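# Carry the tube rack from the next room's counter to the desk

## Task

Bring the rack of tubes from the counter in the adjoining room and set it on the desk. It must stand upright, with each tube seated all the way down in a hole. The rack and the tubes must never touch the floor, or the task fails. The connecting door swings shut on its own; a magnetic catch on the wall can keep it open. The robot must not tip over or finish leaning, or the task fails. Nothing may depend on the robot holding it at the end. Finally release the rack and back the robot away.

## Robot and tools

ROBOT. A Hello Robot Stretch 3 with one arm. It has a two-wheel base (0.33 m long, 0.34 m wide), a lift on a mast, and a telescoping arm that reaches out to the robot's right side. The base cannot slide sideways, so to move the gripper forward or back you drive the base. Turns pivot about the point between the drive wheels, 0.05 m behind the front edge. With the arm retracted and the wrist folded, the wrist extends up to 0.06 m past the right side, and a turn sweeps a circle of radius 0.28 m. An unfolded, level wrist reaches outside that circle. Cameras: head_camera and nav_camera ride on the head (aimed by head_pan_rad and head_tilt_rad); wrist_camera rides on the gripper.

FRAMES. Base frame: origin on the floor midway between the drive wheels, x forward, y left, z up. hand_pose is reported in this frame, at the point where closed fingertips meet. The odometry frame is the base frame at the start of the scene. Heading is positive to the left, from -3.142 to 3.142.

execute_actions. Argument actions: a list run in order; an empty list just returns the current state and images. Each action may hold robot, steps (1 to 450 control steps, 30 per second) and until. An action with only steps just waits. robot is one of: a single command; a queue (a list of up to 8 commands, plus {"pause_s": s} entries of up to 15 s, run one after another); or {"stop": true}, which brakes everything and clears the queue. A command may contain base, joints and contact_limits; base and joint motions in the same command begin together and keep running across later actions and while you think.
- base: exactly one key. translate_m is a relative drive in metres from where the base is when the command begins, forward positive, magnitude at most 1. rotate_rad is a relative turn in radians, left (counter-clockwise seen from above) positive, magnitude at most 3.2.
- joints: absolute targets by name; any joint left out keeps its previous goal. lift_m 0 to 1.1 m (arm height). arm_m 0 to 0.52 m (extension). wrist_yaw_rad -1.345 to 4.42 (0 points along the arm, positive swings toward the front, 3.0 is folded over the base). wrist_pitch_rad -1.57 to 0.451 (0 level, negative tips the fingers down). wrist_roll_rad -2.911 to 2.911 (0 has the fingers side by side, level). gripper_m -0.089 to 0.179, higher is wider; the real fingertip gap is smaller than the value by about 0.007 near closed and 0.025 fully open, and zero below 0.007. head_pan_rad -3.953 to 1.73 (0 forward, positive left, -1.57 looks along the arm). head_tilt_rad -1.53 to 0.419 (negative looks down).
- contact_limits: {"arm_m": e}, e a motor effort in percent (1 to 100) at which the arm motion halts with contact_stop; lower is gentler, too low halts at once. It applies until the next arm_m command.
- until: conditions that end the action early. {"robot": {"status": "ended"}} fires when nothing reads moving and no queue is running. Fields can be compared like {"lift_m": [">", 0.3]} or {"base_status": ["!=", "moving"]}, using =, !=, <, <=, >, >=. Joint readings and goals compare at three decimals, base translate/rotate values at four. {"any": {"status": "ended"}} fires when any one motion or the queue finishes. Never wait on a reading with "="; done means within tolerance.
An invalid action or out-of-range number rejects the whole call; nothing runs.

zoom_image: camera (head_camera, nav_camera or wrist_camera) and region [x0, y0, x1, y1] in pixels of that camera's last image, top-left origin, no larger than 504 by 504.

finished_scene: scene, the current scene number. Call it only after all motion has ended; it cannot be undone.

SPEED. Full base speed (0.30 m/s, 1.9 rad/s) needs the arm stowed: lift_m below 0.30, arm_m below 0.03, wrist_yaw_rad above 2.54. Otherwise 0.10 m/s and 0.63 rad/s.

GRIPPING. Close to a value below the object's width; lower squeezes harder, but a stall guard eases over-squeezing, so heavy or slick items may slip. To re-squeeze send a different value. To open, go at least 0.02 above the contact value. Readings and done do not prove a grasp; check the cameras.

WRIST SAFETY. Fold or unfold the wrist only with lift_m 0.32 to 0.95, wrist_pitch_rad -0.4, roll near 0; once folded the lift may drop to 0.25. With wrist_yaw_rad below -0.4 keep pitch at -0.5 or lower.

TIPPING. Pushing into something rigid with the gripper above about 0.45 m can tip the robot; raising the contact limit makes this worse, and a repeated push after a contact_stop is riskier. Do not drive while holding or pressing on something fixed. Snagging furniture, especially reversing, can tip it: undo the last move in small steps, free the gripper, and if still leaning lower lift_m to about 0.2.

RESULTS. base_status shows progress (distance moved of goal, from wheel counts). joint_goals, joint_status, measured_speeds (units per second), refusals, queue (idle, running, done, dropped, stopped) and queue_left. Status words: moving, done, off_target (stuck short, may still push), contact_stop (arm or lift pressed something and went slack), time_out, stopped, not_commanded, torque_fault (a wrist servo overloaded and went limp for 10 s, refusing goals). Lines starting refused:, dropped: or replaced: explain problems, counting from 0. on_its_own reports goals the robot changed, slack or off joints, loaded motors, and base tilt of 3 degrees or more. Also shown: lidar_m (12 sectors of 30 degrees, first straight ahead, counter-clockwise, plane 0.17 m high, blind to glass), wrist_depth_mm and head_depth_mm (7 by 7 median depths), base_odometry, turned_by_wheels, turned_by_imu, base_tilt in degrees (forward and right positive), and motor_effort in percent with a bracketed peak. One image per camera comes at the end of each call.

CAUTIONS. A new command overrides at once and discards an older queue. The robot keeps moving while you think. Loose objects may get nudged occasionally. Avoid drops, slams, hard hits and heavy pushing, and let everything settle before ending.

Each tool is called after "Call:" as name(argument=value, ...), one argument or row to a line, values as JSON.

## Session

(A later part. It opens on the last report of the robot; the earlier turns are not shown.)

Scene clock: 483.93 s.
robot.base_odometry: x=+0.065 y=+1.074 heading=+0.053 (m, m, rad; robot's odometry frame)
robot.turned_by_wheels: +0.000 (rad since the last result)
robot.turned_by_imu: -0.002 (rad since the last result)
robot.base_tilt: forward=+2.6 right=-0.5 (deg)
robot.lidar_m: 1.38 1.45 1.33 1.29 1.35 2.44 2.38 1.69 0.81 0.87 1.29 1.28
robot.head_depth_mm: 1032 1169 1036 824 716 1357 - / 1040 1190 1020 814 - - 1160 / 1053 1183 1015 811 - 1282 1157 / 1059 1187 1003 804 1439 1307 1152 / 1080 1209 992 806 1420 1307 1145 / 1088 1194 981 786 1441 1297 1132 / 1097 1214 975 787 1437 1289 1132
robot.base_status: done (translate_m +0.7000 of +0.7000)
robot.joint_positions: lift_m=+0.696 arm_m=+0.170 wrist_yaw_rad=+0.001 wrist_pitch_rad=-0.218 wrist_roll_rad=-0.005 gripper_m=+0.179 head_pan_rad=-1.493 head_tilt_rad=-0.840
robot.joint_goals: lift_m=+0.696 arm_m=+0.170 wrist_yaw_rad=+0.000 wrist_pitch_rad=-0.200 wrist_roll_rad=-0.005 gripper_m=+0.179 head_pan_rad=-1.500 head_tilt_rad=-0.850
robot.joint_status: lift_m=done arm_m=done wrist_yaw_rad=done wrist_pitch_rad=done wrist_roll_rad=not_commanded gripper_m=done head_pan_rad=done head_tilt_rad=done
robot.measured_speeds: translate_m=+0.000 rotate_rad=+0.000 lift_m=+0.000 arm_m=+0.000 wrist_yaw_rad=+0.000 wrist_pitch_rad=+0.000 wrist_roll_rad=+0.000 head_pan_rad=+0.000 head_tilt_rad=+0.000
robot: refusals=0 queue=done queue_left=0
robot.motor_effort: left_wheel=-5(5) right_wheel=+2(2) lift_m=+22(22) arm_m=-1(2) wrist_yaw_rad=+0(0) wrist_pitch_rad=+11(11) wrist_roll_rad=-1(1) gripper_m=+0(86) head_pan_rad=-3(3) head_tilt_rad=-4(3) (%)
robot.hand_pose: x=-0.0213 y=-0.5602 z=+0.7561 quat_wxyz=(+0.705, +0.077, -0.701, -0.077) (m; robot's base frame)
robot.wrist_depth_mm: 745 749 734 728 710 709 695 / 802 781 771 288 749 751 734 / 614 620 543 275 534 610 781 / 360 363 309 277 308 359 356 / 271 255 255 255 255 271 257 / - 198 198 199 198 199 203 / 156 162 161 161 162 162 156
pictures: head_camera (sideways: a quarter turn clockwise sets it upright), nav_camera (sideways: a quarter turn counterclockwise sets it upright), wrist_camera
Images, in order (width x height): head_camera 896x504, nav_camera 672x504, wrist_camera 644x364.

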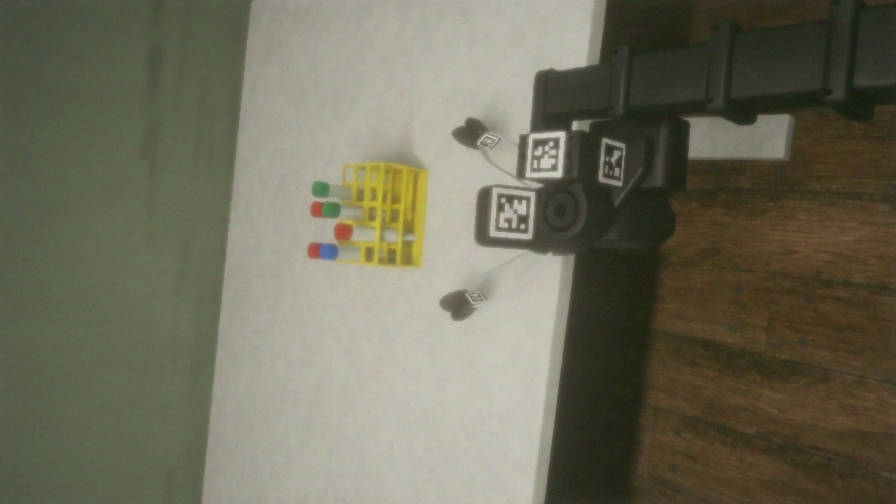

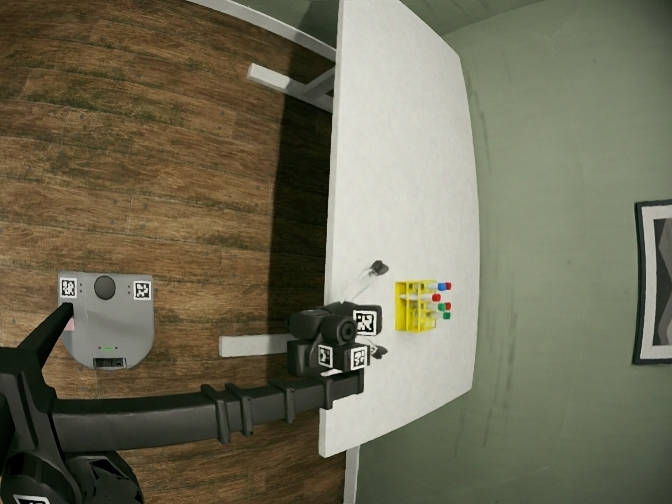

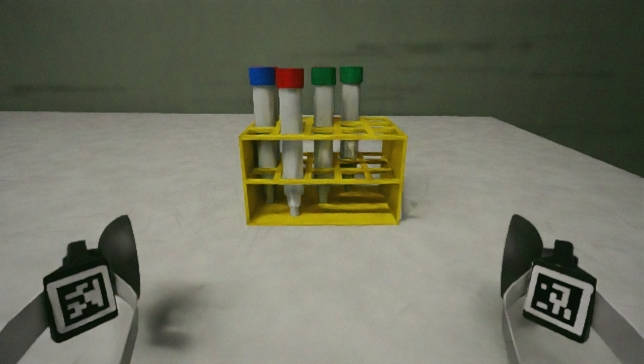

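Call:
zoom_image(
  camera="wrist_camera",
  region=[220,50,430,240],
)

Call:
execute_actions(
  actions=[
    {"robot":[{"joints":{"lift_m":0.74,"wrist_pitch_rad":0.1,"arm_m":0.2,"wrist_yaw_rad":0.12}}],"steps":450,"until":{"robot":{"status":"ended"}}},
  ],
)

Region (220, 50, 430, 240) of wrist_camera's 644x364 image, scaled by 2.400; it fills the top 456 rows of this view, and the rest is white.

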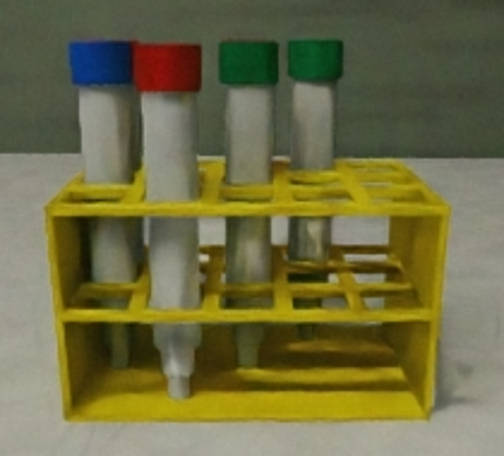

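Scene clock: 488.03 s.
robot.base_odometry: x=+0.065 y=+1.074 heading=+0.053 (m, m, rad; robot's odometry frame)
robot.turned_by_wheels: +0.000 (rad since the last result)
robot.turned_by_imu: -0.001 (rad since the last result)
robot.base_tilt: forward=+2.4 right=-0.5 (deg)
robot.lidar_m: 1.38 1.45 1.33 1.29 1.35 2.44 2.38 1.69 0.81 0.87 1.30 1.28
robot.head_depth_mm: 1036 1171 1032 826 717 - - / 1048 1191 1023 863 - 1289 1154 / 1049 1187 1014 834 - 1313 1151 / 1060 1188 1000 802 1430 1299 1142 / 1076 1208 1008 795 1418 1298 1142 / 1086 1200 982 793 1431 1299 1130 / 1097 1213 975 786 1434 1294 1129
robot.base_status: done (translate_m +0.7000 of +0.7000)
robot.joint_positions: lift_m=+0.740 arm_m=+0.200 wrist_yaw_rad=+0.118 wrist_pitch_rad=+0.076 wrist_roll_rad=-0.005 gripper_m=+0.179 head_pan_rad=-1.493 head_tilt_rad=-0.840
robot.joint_goals: lift_m=+0.740 arm_m=+0.200 wrist_yaw_rad=+0.120 wrist_pitch_rad=+0.100 wrist_roll_rad=-0.005 gripper_m=+0.179 head_pan_rad=-1.500 head_tilt_rad=-0.850
robot.joint_status: lift_m=done arm_m=done wrist_yaw_rad=done wrist_pitch_rad=done wrist_roll_rad=not_commanded gripper_m=done head_pan_rad=done head_tilt_rad=done
robot.measured_speeds: translate_m=+0.000 rotate_rad=+0.000 lift_m=+0.000 arm_m=+0.000 wrist_yaw_rad=+0.000 wrist_pitch_rad=+0.000 wrist_roll_rad=+0.000 head_pan_rad=+0.000 head_tilt_rad=+0.000
robot: refusals=0 queue=done queue_left=0
robot.motor_effort: left_wheel=-4(5) right_wheel=+3(3) lift_m=+31(33) arm_m=+3(2) wrist_yaw_rad=+1(5) wrist_pitch_rad=+15(19) wrist_roll_rad=-1(1) gripper_m=-1(0) head_pan_rad=-3(3) head_tilt_rad=-4(4) (%)
robot.hand_pose: x=+0.0089 y=-0.6002 z=+0.8740 quat_wxyz=(+0.706, +0.015, -0.705, +0.068) (m; robot's base frame)
robot.wrist_depth_mm: 875 831 816 757 750 688 669 / 888 867 813 771 742 698 703 / 912 874 826 785 740 712 684 / 908 884 838 775 750 712 689 / 857 872 835 778 753 726 698 / 558 515 505 261 296 508 687 / 345 364 364 252 256 365 344
pictures: head_camera (sideways: a quarter turn clockwise sets it upright), nav_camera (sideways: a quarter turn counterclockwise sets it upright), wrist_camera
Images, in order (width x height): head_camera 896x504, nav_camera 672x504, wrist_camera 644x364.

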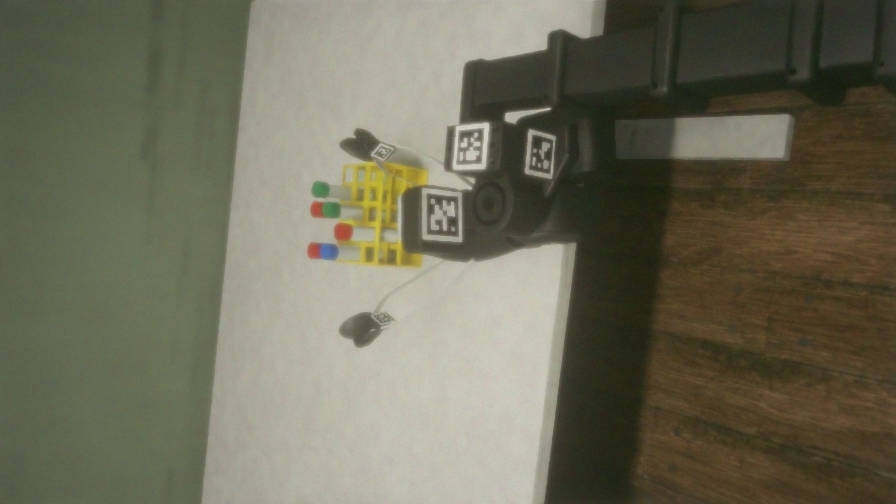

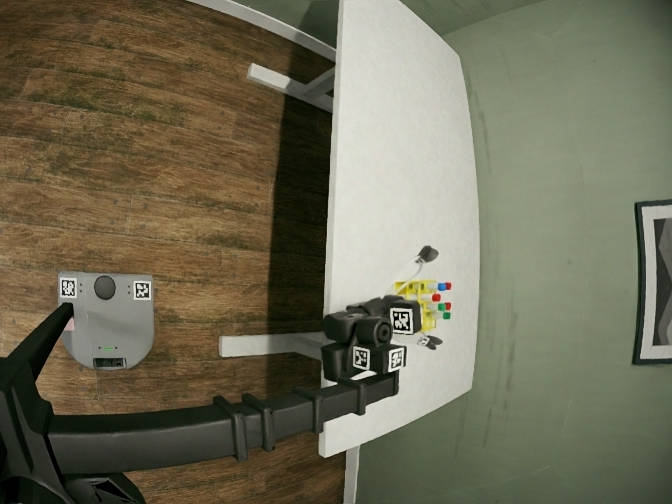

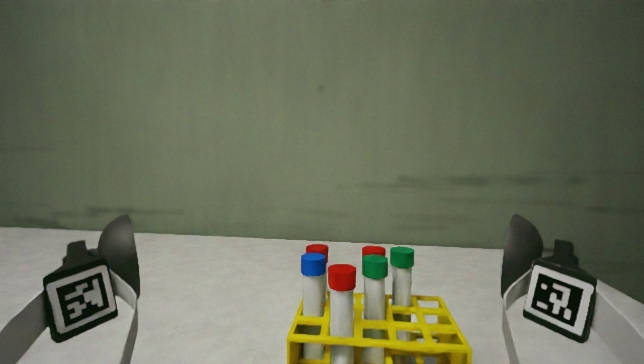

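Call:
execute_actions(
  actions=[
    {"robot":[{"joints":{"arm_m":0.15}},{"joints":{"lift_m":0.695,"wrist_yaw_rad":0.0}}],"steps":450,"until":{"robot":{"status":"ended"}}},
  ],
)

Call:
zoom_image(
  camera="wrist_camera",
  region=[200,150,450,364],
)

Call:
zoom_image(
  camera="head_camera",
  region=[280,130,480,300],
)

Scene clock: 495.40 s.
robot.base_odometry: x=+0.065 y=+1.074 heading=+0.053 (m, m, rad; robot's odometry frame)
robot.turned_by_wheels: +0.000 (rad since the last result)
robot.turned_by_imu: -0.001 (rad since the last result)
robot.base_tilt: forward=+2.4 right=-0.6 (deg)
robot.lidar_m: 1.38 1.45 1.32 1.29 1.35 2.45 2.38 1.68 0.81 0.87 1.30 1.28
robot.head_depth_mm: 1035 1171 1029 820 717 1352 - / 1046 1181 1023 814 728 - 1160 / 1055 1186 1018 808 - 1267 1149 / 1072 1194 998 806 1426 1303 1143 / 1081 1204 995 787 1429 1309 1134 / 1088 1200 984 791 1442 1299 1135 / 1098 1206 978 784 1431 1290 1131
robot.base_status: done (translate_m +0.7000 of +0.7000)
robot.joint_positions: lift_m=+0.695 arm_m=+0.150 wrist_yaw_rad=+0.002 wrist_pitch_rad=+0.077 wrist_roll_rad=-0.005 gripper_m=+0.179 head_pan_rad=-1.493 head_tilt_rad=-0.840
robot.joint_goals: lift_m=+0.695 arm_m=+0.150 wrist_yaw_rad=+0.000 wrist_pitch_rad=+0.100 wrist_roll_rad=-0.005 gripper_m=+0.179 head_pan_rad=-1.500 head_tilt_rad=-0.850
robot.joint_status: lift_m=done arm_m=done wrist_yaw_rad=done wrist_pitch_rad=done wrist_roll_rad=not_commanded gripper_m=done head_pan_rad=done head_tilt_rad=done
robot.measured_speeds: translate_m=+0.000 rotate_rad=+0.000 lift_m=+0.000 arm_m=+0.000 wrist_yaw_rad=+0.000 wrist_pitch_rad=+0.000 wrist_roll_rad=+0.000 head_pan_rad=+0.000 head_tilt_rad=+0.000
robot: refusals=0 queue=done queue_left=0
robot.motor_effort: left_wheel=-4(5) right_wheel=+2(3) lift_m=+22(30) arm_m=-1(3) wrist_yaw_rad=-2(1) wrist_pitch_rad=+14(15) wrist_roll_rad=-1(1) gripper_m=+0(0) head_pan_rad=-3(2) head_tilt_rad=-4(4) (%)
robot.hand_pose: x=-0.0209 y=-0.5526 z=+0.8296 quat_wxyz=(+0.709, -0.026, -0.704, +0.028) (m; robot's base frame)
robot.wrist_depth_mm: 825 821 816 805 801 767 764 / 842 832 838 812 814 784 774 / 862 847 833 808 822 787 783 / 864 848 835 816 828 793 776 / 662 661 664 325 666 796 803 / 437 406 370 310 370 400 817 / 273 286 285 282 287 286 272
pictures: head_camera (sideways: a quarter turn clockwise sets it upright), nav_camera (sideways: a quarter turn counterclockwise sets it upright), wrist_camera
Images, in order (width x height): head_camera 896x504, nav_camera 672x504, wrist_camera 644x364.

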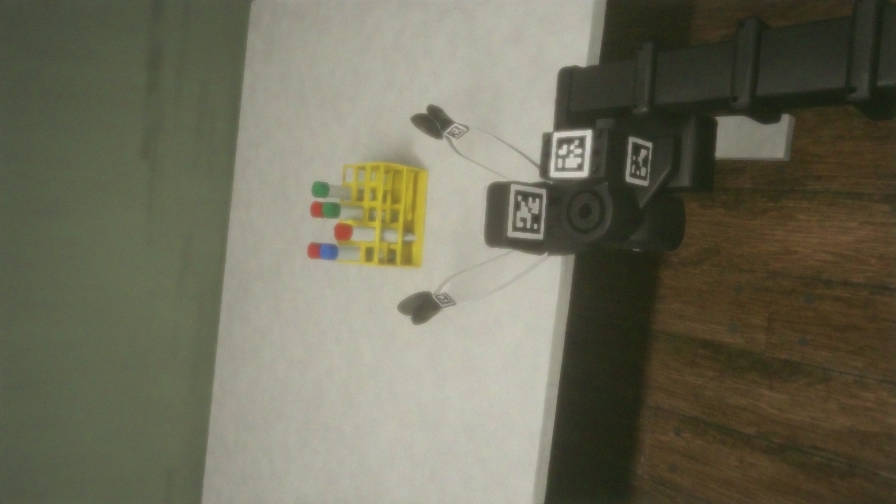

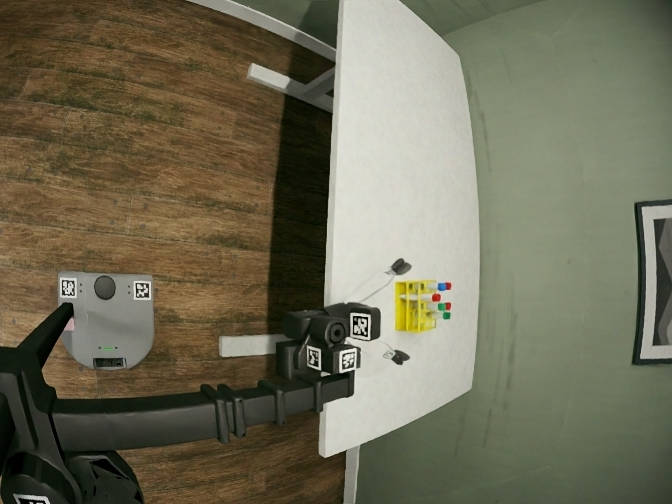

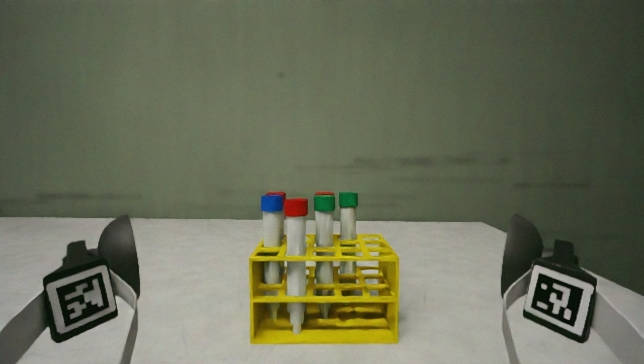

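Region (200, 150, 450, 364) of wrist_camera's 644x364 image, scaled by 2.016; it fills the top 431 rows of this view, and the rest is white.

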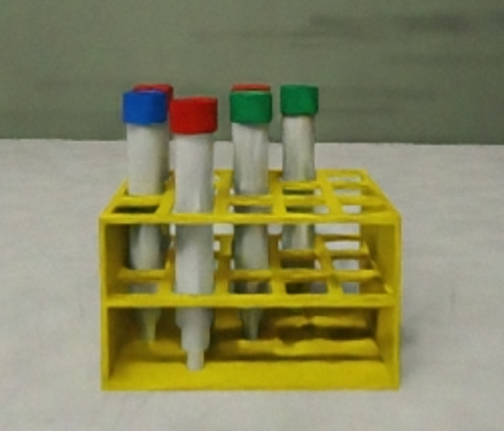

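Region (280, 130, 480, 300) of head_camera's 896x504 image, scaled by 2.520, with more detail than that image has; it fills the top 428 rows of this view, and the rest is white.

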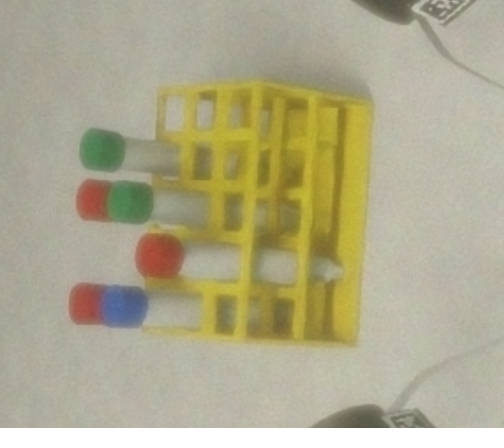

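Call:
execute_actions(
  actions=[
    {"robot":[{"joints":{"lift_m":0.8}},{"joints":{"arm_m":0.0}}],"steps":450,"until":{"robot":{"status":"ended"}}},
  ],
)

Call:
finished_scene(
  scene=1,
)

Scene clock: 504.67 s.
robot.base_odometry: x=+0.065 y=+1.074 heading=+0.053 (m, m, rad; robot's odometry frame)
robot.turned_by_wheels: +0.000 (rad since the last result)
robot.turned_by_imu: -0.002 (rad since the last result)
robot.base_tilt: forward=+2.5 right=-0.5 (deg)
robot.lidar_m: 1.38 1.45 1.32 1.29 1.35 2.45 2.38 1.68 0.81 0.87 1.30 1.28
robot.head_depth_mm: 1037 1173 1032 822 716 1389 - / 1044 1181 1023 837 725 1391 - / 1056 1184 1013 810 706 - - / 1063 1200 1003 803 720 1283 1120 / 1079 1199 991 808 1429 1296 1140 / 1089 1195 980 795 1447 1298 1134 / 1100 1210 980 783 1438 1286 1137
robot.base_status: done (translate_m +0.7000 of +0.7000)
robot.joint_positions: lift_m=+0.800 arm_m=+0.000 wrist_yaw_rad=+0.001 wrist_pitch_rad=+0.077 wrist_roll_rad=-0.005 gripper_m=+0.179 head_pan_rad=-1.493 head_tilt_rad=-0.840
robot.joint_goals: lift_m=+0.800 arm_m=+0.000 wrist_yaw_rad=+0.000 wrist_pitch_rad=+0.100 wrist_roll_rad=-0.005 gripper_m=+0.179 head_pan_rad=-1.500 head_tilt_rad=-0.850
robot.joint_status: lift_m=done arm_m=done wrist_yaw_rad=done wrist_pitch_rad=done wrist_roll_rad=not_commanded gripper_m=done head_pan_rad=done head_tilt_rad=done
robot.measured_speeds: translate_m=+0.000 rotate_rad=+0.000 lift_m=+0.000 arm_m=+0.000 wrist_yaw_rad=+0.000 wrist_pitch_rad=+0.000 wrist_roll_rad=+0.000 head_pan_rad=+0.000 head_tilt_rad=+0.000
robot: refusals=0 queue=done queue_left=0
robot.motor_effort: left_wheel=-4(4) right_wheel=+2(2) lift_m=+31(32) arm_m=-2(4) wrist_yaw_rad=-1(2) wrist_pitch_rad=+14(14) wrist_roll_rad=-1(1) gripper_m=+0(0) head_pan_rad=-3(3) head_tilt_rad=-4(4) (%)
robot.hand_pose: x=-0.0213 y=-0.4026 z=+0.9342 quat_wxyz=(+0.709, -0.027, -0.704, +0.027) (m; robot's base frame)
robot.wrist_depth_mm: - 990 969 934 906 922 918 / - - 985 935 931 935 922 / - - 954 943 944 943 919 / - - - - 956 943 937 / - - - - 966 956 957 / 728 666 664 465 664 667 946 / 448 476 470 442 475 477 446
pictures: head_camera (sideways: a quarter turn clockwise sets it upright), nav_camera (sideways: a quarter turn counterclockwise sets it upright), wrist_camera
Images, in order (width x height): head_camera 896x504, nav_camera 672x504, wrist_camera 644x364.

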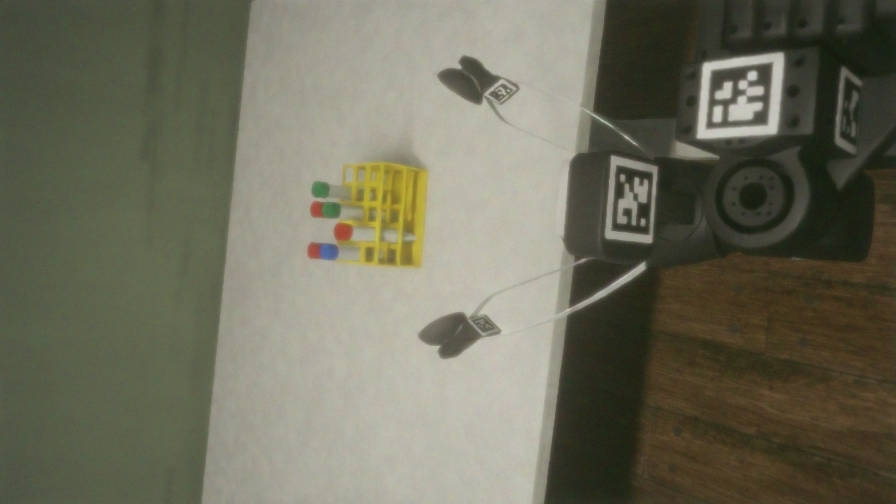

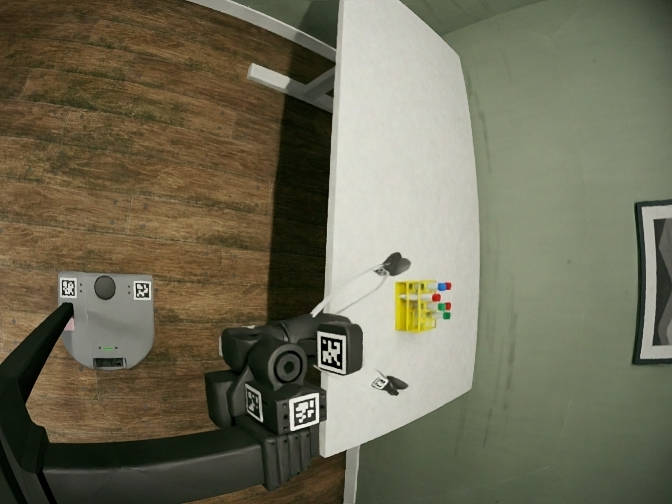

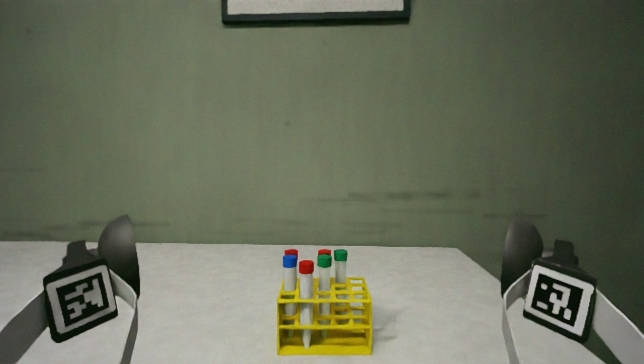

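The scene is finished: the task was done.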